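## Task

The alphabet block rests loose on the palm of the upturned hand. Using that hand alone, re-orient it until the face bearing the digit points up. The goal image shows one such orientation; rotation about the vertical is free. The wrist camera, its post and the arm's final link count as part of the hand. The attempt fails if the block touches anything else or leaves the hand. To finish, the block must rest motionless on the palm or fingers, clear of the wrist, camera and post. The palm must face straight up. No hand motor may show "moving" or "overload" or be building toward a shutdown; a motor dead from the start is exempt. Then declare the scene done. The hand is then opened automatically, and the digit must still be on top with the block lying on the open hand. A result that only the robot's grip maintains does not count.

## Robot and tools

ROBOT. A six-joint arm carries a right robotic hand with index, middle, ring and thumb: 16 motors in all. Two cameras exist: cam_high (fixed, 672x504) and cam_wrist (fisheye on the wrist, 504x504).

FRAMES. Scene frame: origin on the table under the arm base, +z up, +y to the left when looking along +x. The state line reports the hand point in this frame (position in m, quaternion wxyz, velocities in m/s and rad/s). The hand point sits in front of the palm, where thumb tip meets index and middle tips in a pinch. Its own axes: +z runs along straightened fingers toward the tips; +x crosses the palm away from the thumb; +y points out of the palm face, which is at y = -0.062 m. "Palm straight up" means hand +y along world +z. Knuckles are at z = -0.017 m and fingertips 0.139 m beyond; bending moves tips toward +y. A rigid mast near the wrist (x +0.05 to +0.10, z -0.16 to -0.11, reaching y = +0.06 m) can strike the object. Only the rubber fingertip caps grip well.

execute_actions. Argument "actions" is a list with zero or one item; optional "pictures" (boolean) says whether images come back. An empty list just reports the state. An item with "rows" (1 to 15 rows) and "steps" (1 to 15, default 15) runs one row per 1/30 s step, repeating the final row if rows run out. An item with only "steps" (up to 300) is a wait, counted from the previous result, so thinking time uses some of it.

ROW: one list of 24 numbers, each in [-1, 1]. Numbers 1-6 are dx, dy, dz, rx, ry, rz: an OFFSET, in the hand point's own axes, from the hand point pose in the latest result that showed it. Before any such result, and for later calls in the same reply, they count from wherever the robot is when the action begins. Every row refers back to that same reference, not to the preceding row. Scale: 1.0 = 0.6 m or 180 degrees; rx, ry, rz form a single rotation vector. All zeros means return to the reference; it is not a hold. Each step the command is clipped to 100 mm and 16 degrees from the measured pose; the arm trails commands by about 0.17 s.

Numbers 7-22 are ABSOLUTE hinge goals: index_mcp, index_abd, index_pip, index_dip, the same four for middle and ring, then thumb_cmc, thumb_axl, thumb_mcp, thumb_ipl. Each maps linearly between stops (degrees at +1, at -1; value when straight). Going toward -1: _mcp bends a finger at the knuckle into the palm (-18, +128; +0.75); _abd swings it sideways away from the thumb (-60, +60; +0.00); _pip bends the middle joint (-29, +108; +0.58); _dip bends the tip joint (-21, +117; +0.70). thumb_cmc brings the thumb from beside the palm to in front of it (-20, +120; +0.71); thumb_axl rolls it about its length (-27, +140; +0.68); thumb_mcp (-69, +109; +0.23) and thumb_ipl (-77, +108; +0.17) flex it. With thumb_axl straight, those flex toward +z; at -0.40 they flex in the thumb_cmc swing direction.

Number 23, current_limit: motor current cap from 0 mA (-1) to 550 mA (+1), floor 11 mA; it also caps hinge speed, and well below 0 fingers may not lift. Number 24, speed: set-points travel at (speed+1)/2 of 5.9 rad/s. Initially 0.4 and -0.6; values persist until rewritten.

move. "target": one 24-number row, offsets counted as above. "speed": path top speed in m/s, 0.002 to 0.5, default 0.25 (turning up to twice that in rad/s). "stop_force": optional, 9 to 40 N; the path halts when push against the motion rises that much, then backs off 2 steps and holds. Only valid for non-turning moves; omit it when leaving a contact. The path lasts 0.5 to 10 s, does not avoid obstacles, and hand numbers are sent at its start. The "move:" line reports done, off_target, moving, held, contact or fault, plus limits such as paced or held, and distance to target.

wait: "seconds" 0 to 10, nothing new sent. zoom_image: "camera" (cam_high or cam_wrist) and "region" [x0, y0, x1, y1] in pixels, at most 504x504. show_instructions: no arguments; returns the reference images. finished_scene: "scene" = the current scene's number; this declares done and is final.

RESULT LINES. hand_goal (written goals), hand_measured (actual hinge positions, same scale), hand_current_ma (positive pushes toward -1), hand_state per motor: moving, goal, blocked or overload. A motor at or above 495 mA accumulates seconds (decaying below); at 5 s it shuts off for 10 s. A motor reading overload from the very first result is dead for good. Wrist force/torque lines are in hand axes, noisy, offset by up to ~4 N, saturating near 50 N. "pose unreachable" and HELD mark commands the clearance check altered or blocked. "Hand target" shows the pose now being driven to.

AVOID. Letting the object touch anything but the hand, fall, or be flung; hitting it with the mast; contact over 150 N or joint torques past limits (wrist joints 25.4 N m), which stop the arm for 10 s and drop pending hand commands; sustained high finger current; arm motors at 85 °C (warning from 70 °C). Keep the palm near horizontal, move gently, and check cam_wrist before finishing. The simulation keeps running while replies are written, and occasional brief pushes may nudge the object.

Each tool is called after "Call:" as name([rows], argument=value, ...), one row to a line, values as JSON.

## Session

Call:
execute_actions(actions=[])

Scene clock: 0.00 s of 4800.00 s.
end_effector_position=(+0.6029, +0.1026, +0.4855) hand_goal=(+0.046, +0.000, -0.008, +0.280, +0.046, +0.000, -0.008, +0.280, +0.046, +0.000, -0.008, +0.280, -0.104, +0.266, +0.032, -0.018) hand_measured=(+0.060, +0.000, -0.006, +0.282, +0.060, +0.000, -0.006, +0.282, +0.060, +0.000, -0.006, +0.282, -0.094, +0.270, +0.034, -0.016) hand_current_ma=(+77, +0, +12, +12, +77, +0, +12, +12, +77, +0, +12, +12, +64, +27, +12, +12) hand_state=(goal, goal, goal, goal, goal, goal, goal, goal, goal, goal, goal, goal, goal, goal, goal, goal) hand_current_limit=0.40 hand_speed=-0.60 end_effector_quat_wxyz=(+0.488, +0.445, +0.529, +0.533) end_effector_velocity=(-0.000, +0.001, +0.000) end_effector_angular_velocity=(-0.000, -0.001, +0.002)
Joint positions: [-0.133 -1.173  2.184 -4.182 -1.339 -0.041]
Joint velocities: [ 0.001  0.     0.    -0.001  0.    -0.   ]
Motor temperatures (°C, as the motors report them): [26 29 28 31 36 39]
Wrist force (N, on the end effector, along its own x y z axes, offset not removed): no reading
Wrist torque (N m, same axes, about the end effector's origin, offset not removed): no reading
Hand target: +0.603, +0.103, +0.486; +0.488, +0.445, +0.529, +0.533
camera_calibration (this result's frames):
cam_wrist: T_world_to_cam=[[0.0771918, -0.738168, 0.670186, -0.262498], [-0.619015, -0.562425, -0.548178, 0.654876], [0.781577, -0.37254, -0.500352, -0.0626926], [0, 0, 0, 1]] pos_world=[0.47464, 0.151195, 0.503543]

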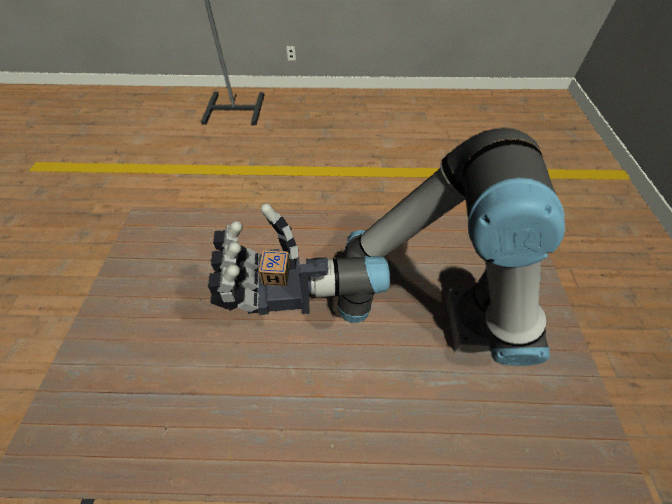

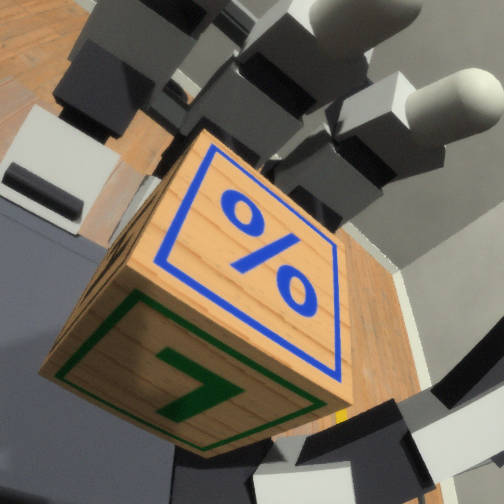

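The green face may be a 7 or an L; rolling it up is useful either way.

Call:
show_instructions()

Call:
move(target=[0,0,0,0.375,0,0,-0.35,0,0.4,0.3,-0.35,0,0.4,0.3,-0.35,0,0.4,0.3,-0.1,0.27,0.03,0,0.4,-0.85], speed=0.12)

Call:
move(target=[0,0,0,-0.36,0,0,0.73,0,0.4,0.3,0.73,0,0.4,0.3,0.73,0,0.4,0.3,-0.1,0.27,0.03,0,0.4,-0.905], speed=0.12)

Reference images for this scene: goal picture from the wrist camera place.

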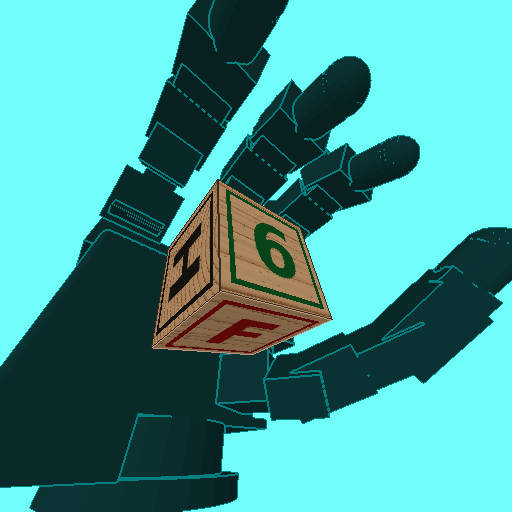

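Scene clock: 11.37 s of 4800.00 s.
end_effector_position=(+0.6023, +0.1026, +0.4853) hand_goal=(-0.350, +0.000, +0.400, +0.300, -0.350, +0.000, +0.400, +0.300, -0.350, +0.000, +0.400, +0.300, -0.100, +0.270, +0.030, +0.000) hand_measured=(-0.338, +0.000, +0.400, +0.298, -0.338, +0.000, +0.400, +0.298, -0.338, +0.000, +0.400, +0.298, -0.094, +0.270, +0.028, -0.004) hand_current_ma=(+66, +0, +1, -12, +69, +0, +1, -12, +67, +0, +1, -12, +34, +2, -15, -21) hand_state=(goal, goal, goal, goal, goal, goal, goal, goal, goal, goal, goal, goal, goal, goal, goal, goal) hand_current_limit=0.40 hand_speed=-0.85 end_effector_quat_wxyz=(+0.159, +0.642, +0.735, +0.149) end_effector_velocity=(+0.000, -0.000, -0.000) end_effector_angular_velocity=(-0.001, +0.011, -0.001)
Joint positions: [-0.074 -1.694  1.791 -2.092 -1.544 -0.175]
Joint velocities: [ 0.     0.004 -0.01   0.018 -0.002  0.001]
Motor temperatures (°C, as the motors report them): [26 29 28 31 36 39]
Wrist force (N, on the end effector, along its own x y z axes, offset not removed): [-2.8 0.3 0.8]
Wrist torque (N m, same axes, about the end effector's origin, offset not removed): [0.25 0.20 -0.47]
Hand target: +0.602, +0.103, +0.485; +0.159, +0.642, +0.735, +0.149
Off the commanded pose: 0.001 m, 0 deg.
move: done
camera_calibration (this result's frames):
cam_wrist: T_world_to_cam=[[0.673857, -0.678158, 0.29329, -0.444926], [-0.725866, -0.53349, 0.434175, 0.239033], [-0.137971, -0.505461, -0.851747, 0.675743], [0, 0, 0, 1]] pos_world=[0.566555, 0.167354, 0.602273]

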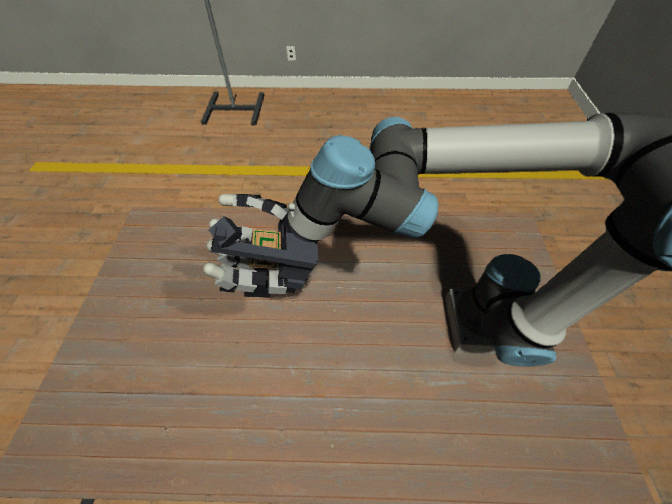

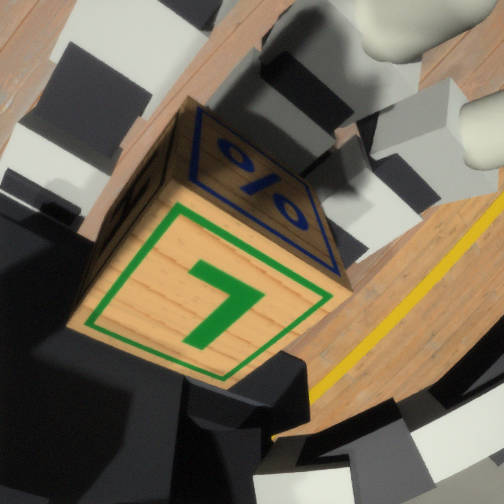

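Scene clock: 16.47 s of 4800.00 s.
end_effector_position=(+0.6029, +0.1026, +0.4855) hand_goal=(+0.730, +0.000, +0.400, +0.300, +0.730, +0.000, +0.400, +0.300, +0.730, +0.000, +0.400, +0.300, -0.100, +0.270, +0.030, +0.000) hand_measured=(+0.740, +0.000, +0.400, +0.298, +0.742, +0.000, +0.400, +0.298, +0.740, +0.000, +0.400, +0.298, -0.094, +0.270, +0.028, -0.004) hand_current_ma=(+51, +0, +2, -12, +64, +0, +2, -12, +51, +0, +2, -12, +33, +2, -15, -21) hand_state=(goal, goal, goal, goal, goal, goal, goal, goal, goal, goal, goal, goal, goal, goal, goal, goal) hand_current_limit=0.40 hand_speed=-0.90 end_effector_quat_wxyz=(+0.478, +0.456, +0.541, +0.520) end_effector_velocity=(+0.000, -0.000, +0.000) end_effector_angular_velocity=(+0.000, -0.007, -0.000)
Joint positions: [-0.134 -1.213  2.204 -4.114 -1.34  -0.052]
Joint velocities: [-0.     0.006 -0.003 -0.01   0.     0.001]
Motor temperatures (°C, as the motors report them): [26 29 28 31 36 39]
Wrist force (N, on the end effector, along its own x y z axes, offset not removed): [-1.0 0.5 -2.9]
Wrist torque (N m, same axes, about the end effector's origin, offset not removed): [0.38 0.07 -0.26]
Hand target: +0.603, +0.103, +0.486; +0.478, +0.456, +0.541, +0.520
Off the commanded pose: 0.001 m, 0 deg.
move: done
camera_calibration (this result's frames):
cam_wrist: T_world_to_cam=[[0.106838, -0.734353, 0.670306, -0.28079], [-0.644806, -0.564348, -0.515497, 0.654698], [0.756843, -0.377143, -0.533809, -0.0310442], [0, 0, 0, 1]] pos_world=[0.475648, 0.15157, 0.509139]

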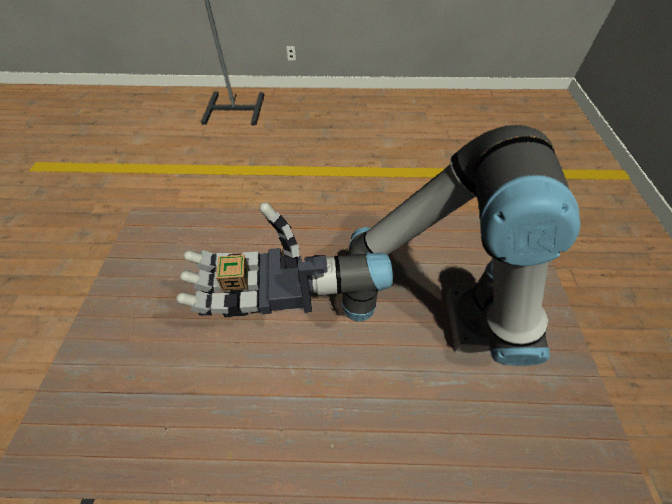

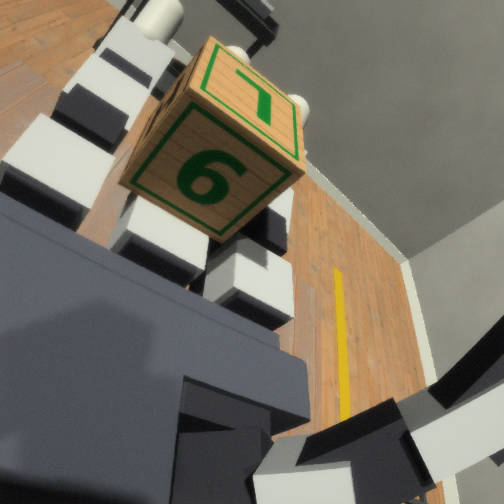

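Call:
move(target=[0,0,0,-0.06,0,0,0.55,0,0.2,0.1,0.55,0,0.2,0.1,0.55,0,0.2,0.1,-0.1,0.27,0.03,0,0.4,-0.94], speed=0.05)

Scene clock: 21.40 s of 4800.00 s.
end_effector_position=(+0.6029, +0.1026, +0.4856) hand_goal=(+0.550, +0.000, +0.200, +0.100, +0.550, +0.000, +0.200, +0.100, +0.550, +0.000, +0.200, +0.100, -0.100, +0.270, +0.030, +0.000) hand_measured=(+0.574, +0.000, +0.206, +0.102, +0.574, +0.000, +0.206, +0.102, +0.574, +0.000, +0.206, +0.102, -0.094, +0.270, +0.028, -0.002) hand_current_ma=(+129, +0, +34, +14, +138, +0, +34, +14, +131, +0, +34, +14, +33, +2, -11, -18) hand_state=(blocked, goal, goal, goal, blocked, goal, goal, goal, blocked, goal, goal, goal, goal, goal, goal, goal) hand_current_limit=0.40 hand_speed=-0.94 end_effector_quat_wxyz=(+0.518, +0.410, +0.490, +0.569) end_effector_velocity=(+0.000, -0.000, -0.000) end_effector_angular_velocity=(+0.001, -0.008, +0.000)
Joint positions: [-0.128 -1.059  2.11  -4.367 -1.34  -0.008]
Joint velocities: [ 0.     0.007 -0.006 -0.01  -0.     0.002]
Motor temperatures (°C, as the motors report them): [26 29 28 31 36 39]
Wrist force (N, on the end effector, along its own x y z axes, offset not removed): [0.0 -0.4 -2.1]
Wrist torque (N m, same axes, about the end effector's origin, offset not removed): [0.11 -0.04 -0.17]
Hand target: +0.603, +0.103, +0.486; +0.518, +0.409, +0.490, +0.569
Off the commanded pose: 0.000 m, 0 deg.
move: done
camera_calibration (this result's frames):
cam_wrist: T_world_to_cam=[[-0.0113435, -0.749844, 0.661517, -0.203746], [-0.532655, -0.555354, -0.63864, 0.646042], [0.846257, -0.359605, -0.393108, -0.155095], [0, 0, 0, 1]] pos_world=[0.473056, 0.150231, 0.4864]

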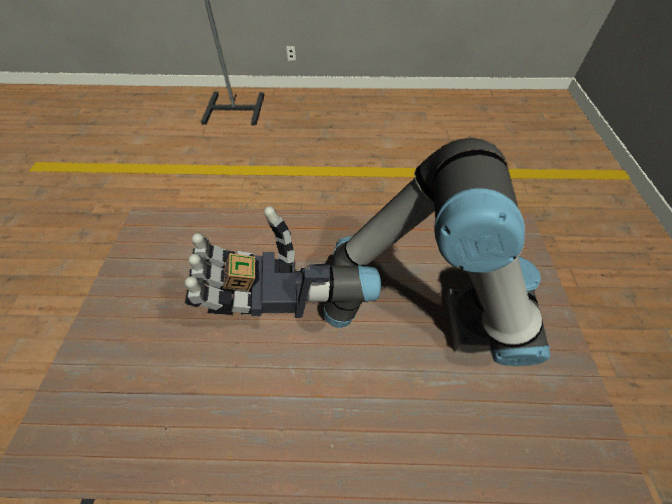

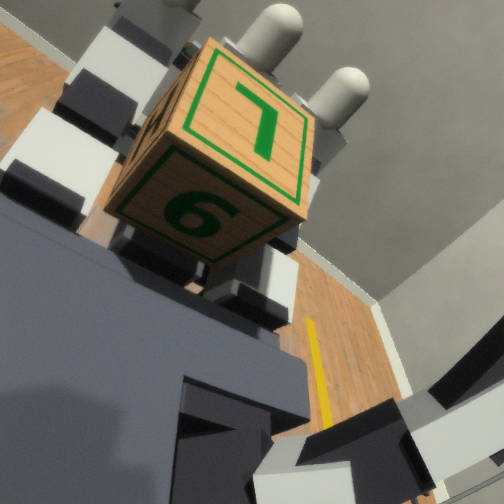

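Call:
move(target=[0,0,0,0,0,0,0.8,0,-0.65,0.6,0.8,0,-0.65,0.6,0.8,0,-0.65,0.6,-0.1,0.27,0.03,0,0.4,-0.9])

Scene clock: 28.23 s of 4800.00 s.
end_effector_position=(+0.6029, +0.1026, +0.4856) hand_goal=(+0.800, +0.000, -0.650, +0.600, +0.800, +0.000, -0.650, +0.600, +0.800, +0.000, -0.650, +0.600, -0.100, +0.270, +0.030, +0.000) hand_measured=(+0.808, +0.000, -0.646, +0.598, +0.810, +0.000, -0.646, +0.598, +0.808, +0.000, -0.646, +0.598, -0.094, +0.270, +0.028, -0.002) hand_current_ma=(+46, +0, +16, -13, +53, +0, +18, -13, +46, +0, +16, -13, +33, +2, -11, -18) hand_state=(goal, goal, goal, goal, goal, goal, goal, goal, goal, goal, goal, goal, goal, goal, goal, goal) hand_current_limit=0.40 hand_speed=-0.90 end_effector_quat_wxyz=(+0.518, +0.410, +0.490, +0.569) end_effector_velocity=(-0.000, +0.000, +0.000) end_effector_angular_velocity=(-0.000, -0.001, +0.001)
Joint positions: [-0.128 -1.059  2.11  -4.367 -1.34  -0.008]
Joint velocities: [ 0.001  0.    -0.    -0.    -0.    -0.   ]
Motor temperatures (°C, as the motors report them): [26 29 28 31 36 39]
Wrist force (N, on the end effector, along its own x y z axes, offset not removed): [-1.6 0.5 -1.4]
Wrist torque (N m, same axes, about the end effector's origin, offset not removed): [0.24 0.12 -0.31]
Hand target: +0.603, +0.103, +0.486; +0.518, +0.410, +0.490, +0.569
Off the commanded pose: 0.000 m, 0 deg.
move: done
camera_calibration (this result's frames):
cam_wrist: T_world_to_cam=[[-0.0113412, -0.749844, 0.661517, -0.203747], [-0.532657, -0.555354, -0.638638, 0.646042], [0.846255, -0.359604, -0.393111, -0.155094], [0, 0, 0, 1]] pos_world=[0.473057, 0.150231, 0.4864]

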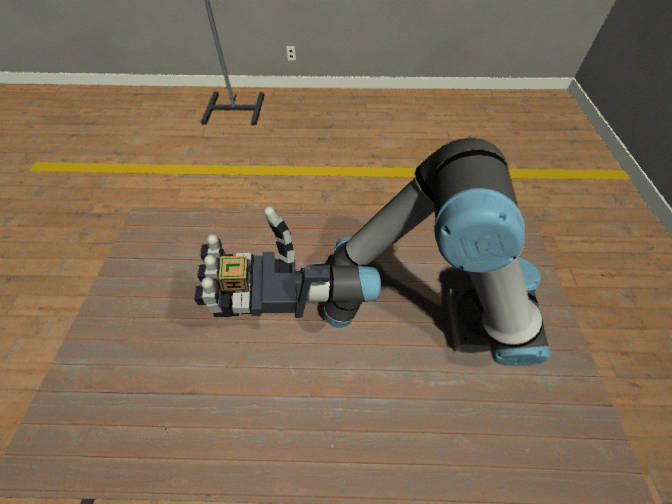

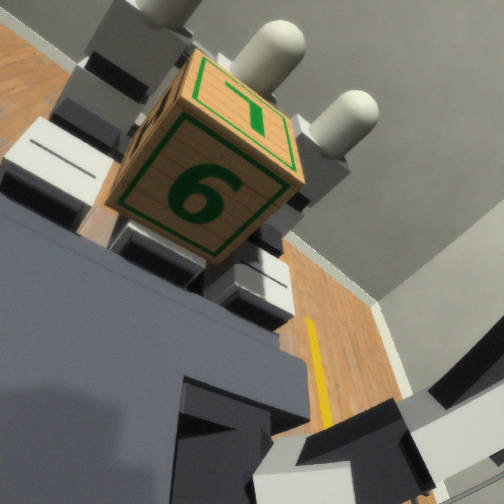

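Call:
move(target=[0,0,0,0.34,0,0,1,0,-0.65,0.55,1,0,-0.65,0.55,1,0,-0.65,0.55,-0.1,0.27,0.03,0,0.4,-0.9], speed=0.12)

Call:
move(target=[0,0,0,-0.28,0,0,1,0,0.2,0.45,1,0,0.2,0.45,1,0,0.2,0.45,-0.1,0.27,0.03,0,0.4,-0.93], speed=0.1)

Call:
move(target=[0,0,0,0,0,0,0.7,0,0.5,0.45,0.7,0,0.5,0.45,0.7,0,0.5,0.45,-0.1,0.27,0.03,0,0.4,-0.92])

Call:
zoom_image(camera="cam_high", region=[160, 190, 330, 320])

Scene clock: 42.13 s of 4800.00 s.
end_effector_position=(+0.6024, +0.1026, +0.4854) hand_goal=(+1.000, +0.000, -0.650, +0.550, +1.000, +0.000, -0.650, +0.550, +1.000, +0.000, -0.650, +0.550, -0.100, +0.270, +0.030, +0.000) hand_measured=(+1.000, +0.000, -0.648, +0.552, +1.000, +0.000, -0.646, +0.552, +1.000, +0.000, -0.648, +0.552, -0.094, +0.270, +0.028, -0.002) hand_current_ma=(+1, +0, +16, +14, +1, +0, +19, +14, +1, +0, +16, +14, +33, +2, -11, -18) hand_state=(goal, goal, goal, goal, goal, goal, goal, goal, goal, goal, goal, goal, goal, goal, goal, goal) hand_current_limit=0.40 hand_speed=-0.90 end_effector_quat_wxyz=(+0.238, +0.617, +0.711, +0.240) end_effector_velocity=(+0.000, +0.000, -0.000) end_effector_angular_velocity=(-0.001, +0.011, -0.000)
Joint positions: [-0.096 -1.729  2.    -2.512 -1.488 -0.181]
Joint velocities: [ 0.001  0.    -0.008  0.019 -0.002  0.001]
Motor temperatures (°C, as the motors report them): [26 29 28 31 36 39]
Wrist force (N, on the end effector, along its own x y z axes, offset not removed): [1.2 1.5 -2.3]
Wrist torque (N m, same axes, about the end effector's origin, offset not removed): [0.55 -0.20 0.06]
Hand target: +0.602, +0.103, +0.485; +0.238, +0.617, +0.711, +0.240
Off the commanded pose: 0.001 m, 0 deg.
move: done
camera_calibration (this result's frames):
cam_wrist: T_world_to_cam=[[0.590865, -0.682819, 0.429693, -0.460697], [-0.802468, -0.552351, 0.225729, 0.388288], [0.083209, -0.47819, -0.874306, 0.550715], [0, 0, 0, 1]] pos_world=[0.537974, 0.163245, 0.591803]

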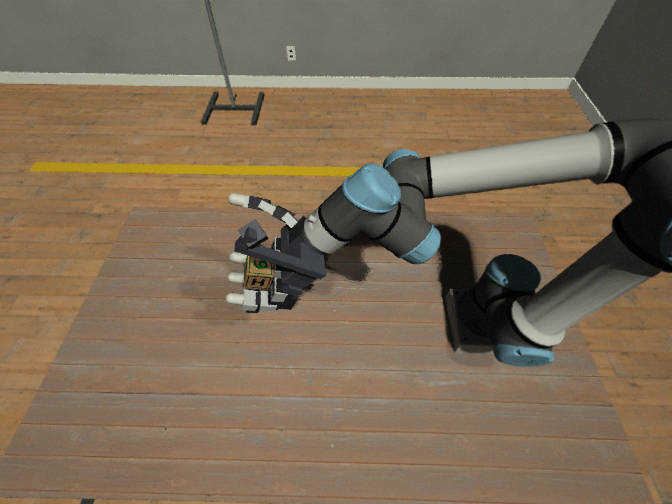

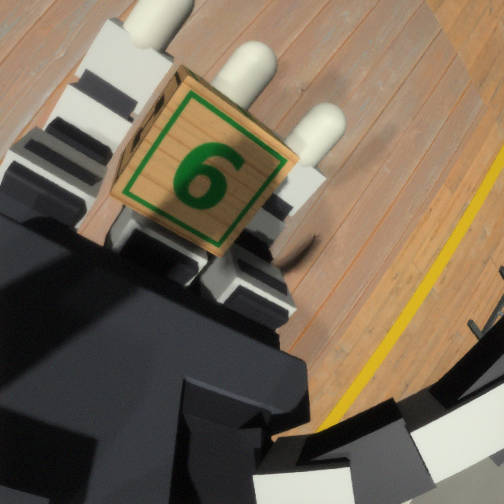

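Scene clock: 47.30 s of 4800.00 s.
end_effector_position=(+0.6028, +0.1026, +0.4856) hand_goal=(+1.000, +0.000, +0.200, +0.450, +1.000, +0.000, +0.200, +0.450, +1.000, +0.000, +0.200, +0.450, -0.100, +0.270, +0.030, +0.000) hand_measured=(+1.000, +0.000, +0.200, +0.454, +1.000, +0.000, +0.202, +0.454, +1.000, +0.000, +0.200, +0.454, -0.094, +0.270, +0.028, -0.002) hand_current_ma=(+1, +0, +2, +20, +1, +0, +12, +24, +1, +0, +2, +20, +33, +2, -11, -18) hand_state=(goal, goal, goal, goal, goal, goal, goal, goal, goal, goal, goal, goal, goal, goal, goal, goal) hand_current_limit=0.40 hand_speed=-0.93 end_effector_quat_wxyz=(+0.478, +0.456, +0.541, +0.520) end_effector_velocity=(-0.000, +0.000, -0.000) end_effector_angular_velocity=(-0.000, -0.000, +0.001)
Joint positions: [-0.134 -1.213  2.204 -4.114 -1.34  -0.052]
Joint velocities: [ 0.001  0.     0.    -0.001  0.    -0.   ]
Motor temperatures (°C, as the motors report them): [26 29 28 31 36 39]
Wrist force (N, on the end effector, along its own x y z axes, offset not removed): [-1.8 2.6 -2.1]
Wrist torque (N m, same axes, about the end effector's origin, offset not removed): [0.55 0.13 -0.30]
Hand target: +0.603, +0.103, +0.486; +0.478, +0.456, +0.541, +0.520
Off the commanded pose: 0.000 m, 0 deg.
move: done
camera_calibration (this result's frames):
cam_wrist: T_world_to_cam=[[0.106644, -0.734329, 0.670364, -0.280762], [-0.644632, -0.564378, -0.51568, 0.654693], [0.757018, -0.377144, -0.53356, -0.031148], [0, 0, 0, 1]] pos_world=[0.475557, 0.151575, 0.509206]

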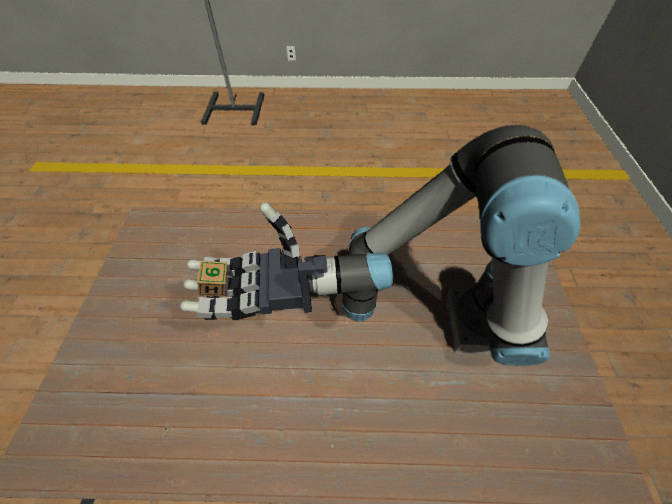

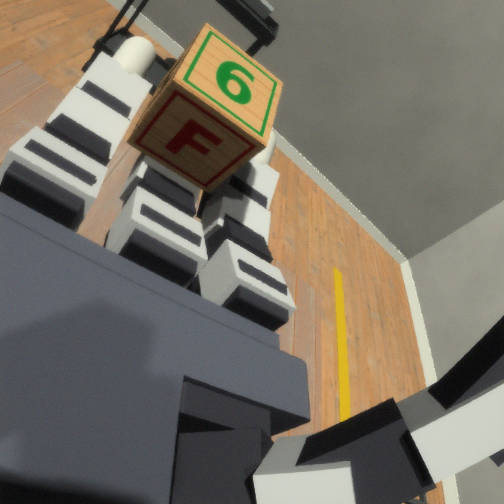

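Scene clock: 49.17 s of 4800.00 s.
end_effector_position=(+0.6028, +0.1026, +0.4856) hand_goal=(+0.700, +0.000, +0.500, +0.450, +0.700, +0.000, +0.500, +0.450, +0.700, +0.000, +0.500, +0.450, -0.100, +0.270, +0.030, +0.000) hand_measured=(+0.726, +0.000, +0.500, +0.454, +0.736, +0.000, +0.502, +0.454, +0.728, +0.000, +0.500, +0.454, -0.094, +0.270, +0.028, -0.002) hand_current_ma=(+146, +0, +2, +20, +208, +0, +12, +24, +147, +0, +2, +20, +33, +2, -11, -18) hand_state=(blocked, goal, goal, goal, blocked, goal, goal, goal, blocked, goal, goal, goal, goal, goal, goal, goal) hand_current_limit=0.40 hand_speed=-0.92 end_effector_quat_wxyz=(+0.478, +0.456, +0.541, +0.520) end_effector_velocity=(-0.000, +0.001, +0.000) end_effector_angular_velocity=(-0.000, -0.000, +0.001)
Joint positions: [-0.134 -1.213  2.204 -4.114 -1.34  -0.052]
Joint velocities: [ 0.001  0.     0.    -0.001 -0.    -0.   ]
Motor temperatures (°C, as the motors report them): [26 29 28 31 36 39]
Wrist force (N, on the end effector, along its own x y z axes, offset not removed): [-0.3 0.6 -4.2]
Wrist torque (N m, same axes, about the end effector's origin, offset not removed): [0.69 0.09 -0.27]
Hand target: +0.603, +0.103, +0.486; +0.478, +0.456, +0.541, +0.520
Off the commanded pose: 0.000 m, 0 deg.
move: done
camera_calibration (this result's frames):
cam_wrist: T_world_to_cam=[[0.106642, -0.73433, 0.670364, -0.280761], [-0.64463, -0.564378, -0.515683, 0.654693], [0.75702, -0.377143, -0.533558, -0.0311502], [0, 0, 0, 1]] pos_world=[0.475557, 0.151575, 0.509205]

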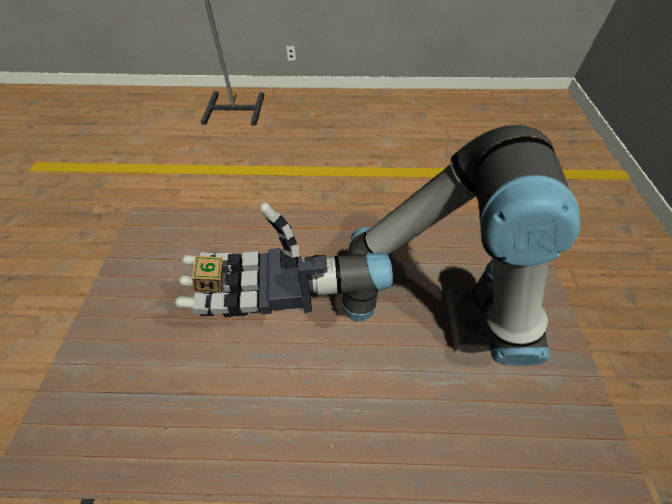

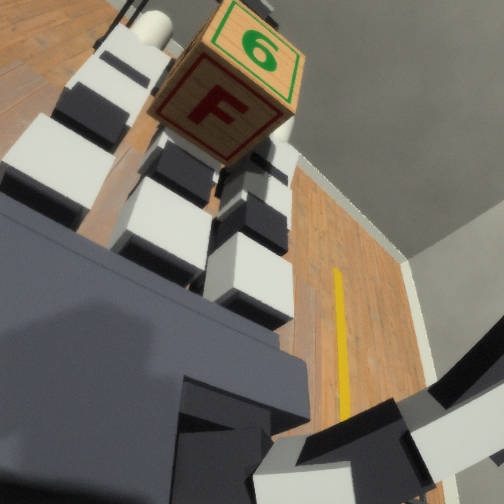

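Region (160, 190, 330, 320) of cam_high's 672x504 image, scaled by 2.965, with more detail than that image has; it fills the top 385 rows of this view, and the rest is white.

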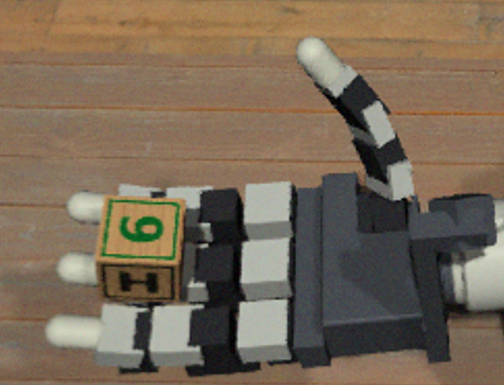

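Slide it back a bit, then flatten.

Call:
move(target=[0,0,0,0,0,0,0.5,0,0.5,0.55,0.5,0,0.5,0.55,0.5,0,0.5,0.55,-0.1,0.27,0.03,0,0.4,-0.95])

Call:
move(target=[0,0,0,0,0,0.012,0.73,0,0.56,0.66,0.73,0,0.56,0.66,0.73,0,0.56,0.66,-0.1,0.27,0.03,0,0.4,-0.92], speed=0.05)

Scene clock: 54.53 s of 4800.00 s.
end_effector_position=(+0.6028, +0.1026, +0.4856) hand_goal=(+0.500, +0.000, +0.500, +0.550, +0.500, +0.000, +0.500, +0.550, +0.500, +0.000, +0.500, +0.550, -0.100, +0.270, +0.030, +0.000) hand_measured=(+0.526, +0.000, +0.500, +0.548, +0.534, +0.000, +0.502, +0.548, +0.528, +0.000, +0.500, +0.548, -0.094, +0.270, +0.028, -0.002) hand_current_ma=(+144, +0, +3, -11, +197, +0, +12, -9, +145, +0, +3, -11, +33, +2, -11, -18) hand_state=(blocked, goal, goal, goal, blocked, goal, goal, goal, blocked, goal, goal, goal, goal, goal, goal, goal) hand_current_limit=0.40 hand_speed=-0.95 end_effector_quat_wxyz=(+0.478, +0.456, +0.541, +0.520) end_effector_velocity=(+0.000, +0.000, +0.000) end_effector_angular_velocity=(-0.001, -0.001, +0.000)
Joint positions: [-0.134 -1.213  2.204 -4.114 -1.34  -0.052]
Joint velocities: [ 0.     0.    -0.001 -0.     0.    -0.001]
Motor temperatures (°C, as the motors report them): [26 29 28 31 36 39]
Wrist force (N, on the end effector, along its own x y z axes, offset not removed): [-2.9 0.7 -1.5]
Wrist torque (N m, same axes, about the end effector's origin, offset not removed): [0.35 0.32 -0.41]
Hand target: +0.603, +0.103, +0.486; +0.478, +0.456, +0.541, +0.520
Off the commanded pose: 0.000 m, 0 deg.
move: done
camera_calibration (this result's frames):
cam_wrist: T_world_to_cam=[[0.106642, -0.73433, 0.670364, -0.280761], [-0.644631, -0.564378, -0.515683, 0.654693], [0.75702, -0.377143, -0.533558, -0.0311502], [0, 0, 0, 1]] pos_world=[0.475557, 0.151575, 0.509205]

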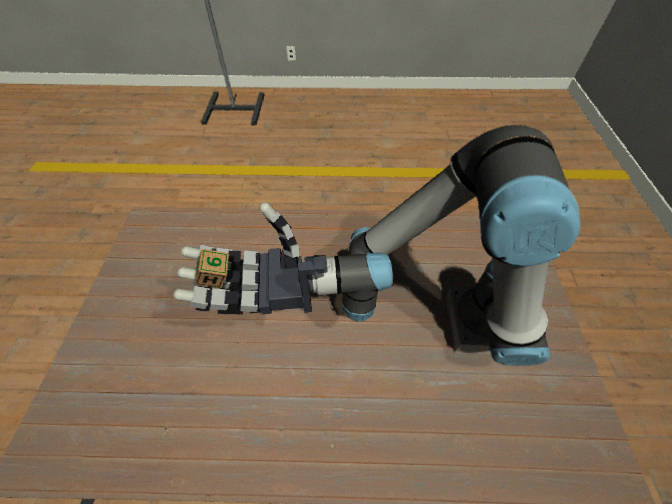

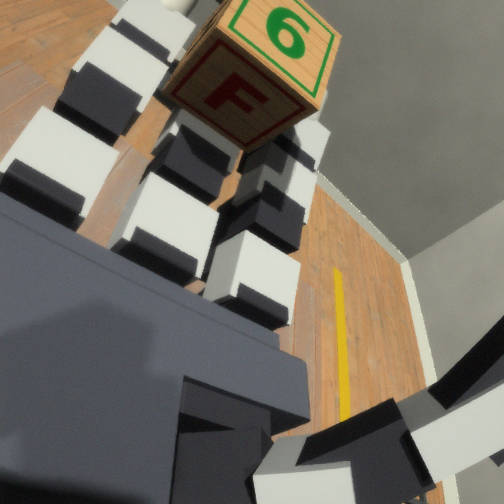

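Scene clock: 56.00 s of 4800.00 s.
end_effector_position=(+0.6028, +0.1026, +0.4856) hand_goal=(+0.730, +0.000, +0.560, +0.660, +0.730, +0.000, +0.560, +0.660, +0.730, +0.000, +0.560, +0.660, -0.100, +0.270, +0.030, +0.000) hand_measured=(+0.740, +0.000, +0.560, +0.658, +0.744, +0.000, +0.562, +0.658, +0.740, +0.000, +0.560, +0.658, -0.094, +0.270, +0.028, -0.002) hand_current_ma=(+52, +0, +3, -11, +78, +0, +9, -12, +52, +0, +3, -11, +33, +2, -11, -18) hand_state=(goal, goal, goal, goal, goal, goal, goal, goal, goal, goal, goal, goal, goal, goal, goal, goal) hand_current_limit=0.40 hand_speed=-0.92 end_effector_quat_wxyz=(+0.468, +0.466, +0.533, +0.529) end_effector_velocity=(-0.000, -0.000, -0.000) end_effector_angular_velocity=(-0.001, +0.000, -0.000)
Joint positions: [-0.126 -1.214  2.202 -4.111 -1.348 -0.014]
Joint velocities: [-0.    -0.     0.001 -0.001  0.    -0.001]
Motor temperatures (°C, as the motors report them): [26 29 28 31 36 39]
Wrist force (N, on the end effector, along its own x y z axes, offset not removed): [-0.6 1.6 0.3]
Wrist torque (N m, same axes, about the end effector's origin, offset not removed): [0.24 0.07 -0.12]
Hand target: +0.603, +0.103, +0.486; +0.468, +0.466, +0.533, +0.529
Off the commanded pose: 0.000 m, 0 deg.
move: done
camera_calibration (this result's frames):
cam_wrist: T_world_to_cam=[[0.109727, -0.758868, 0.641934, -0.266293], [-0.6472, -0.544713, -0.533311, 0.662783], [0.754382, -0.35694, -0.550909, -0.0232102], [0, 0, 0, 1]] pos_world=[0.475682, 0.15066, 0.511625]

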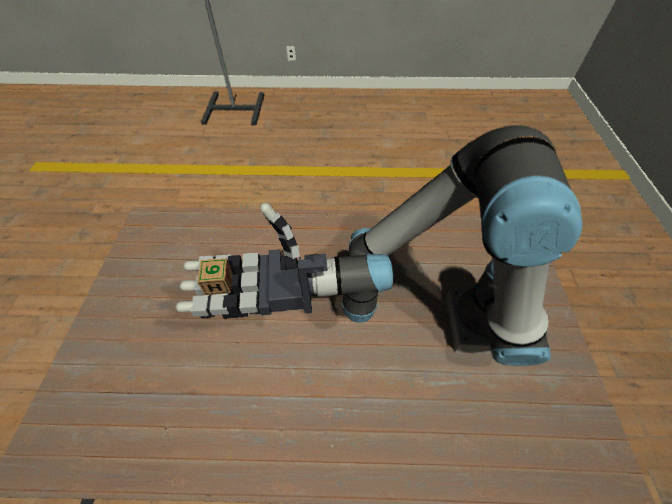

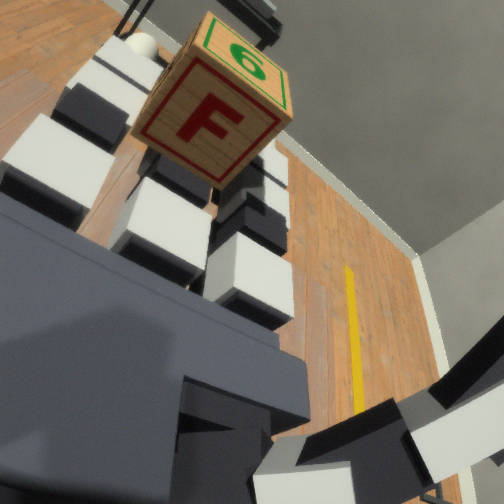

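Call:
finished_scene(scene=2)

The scene is finished: the task was done.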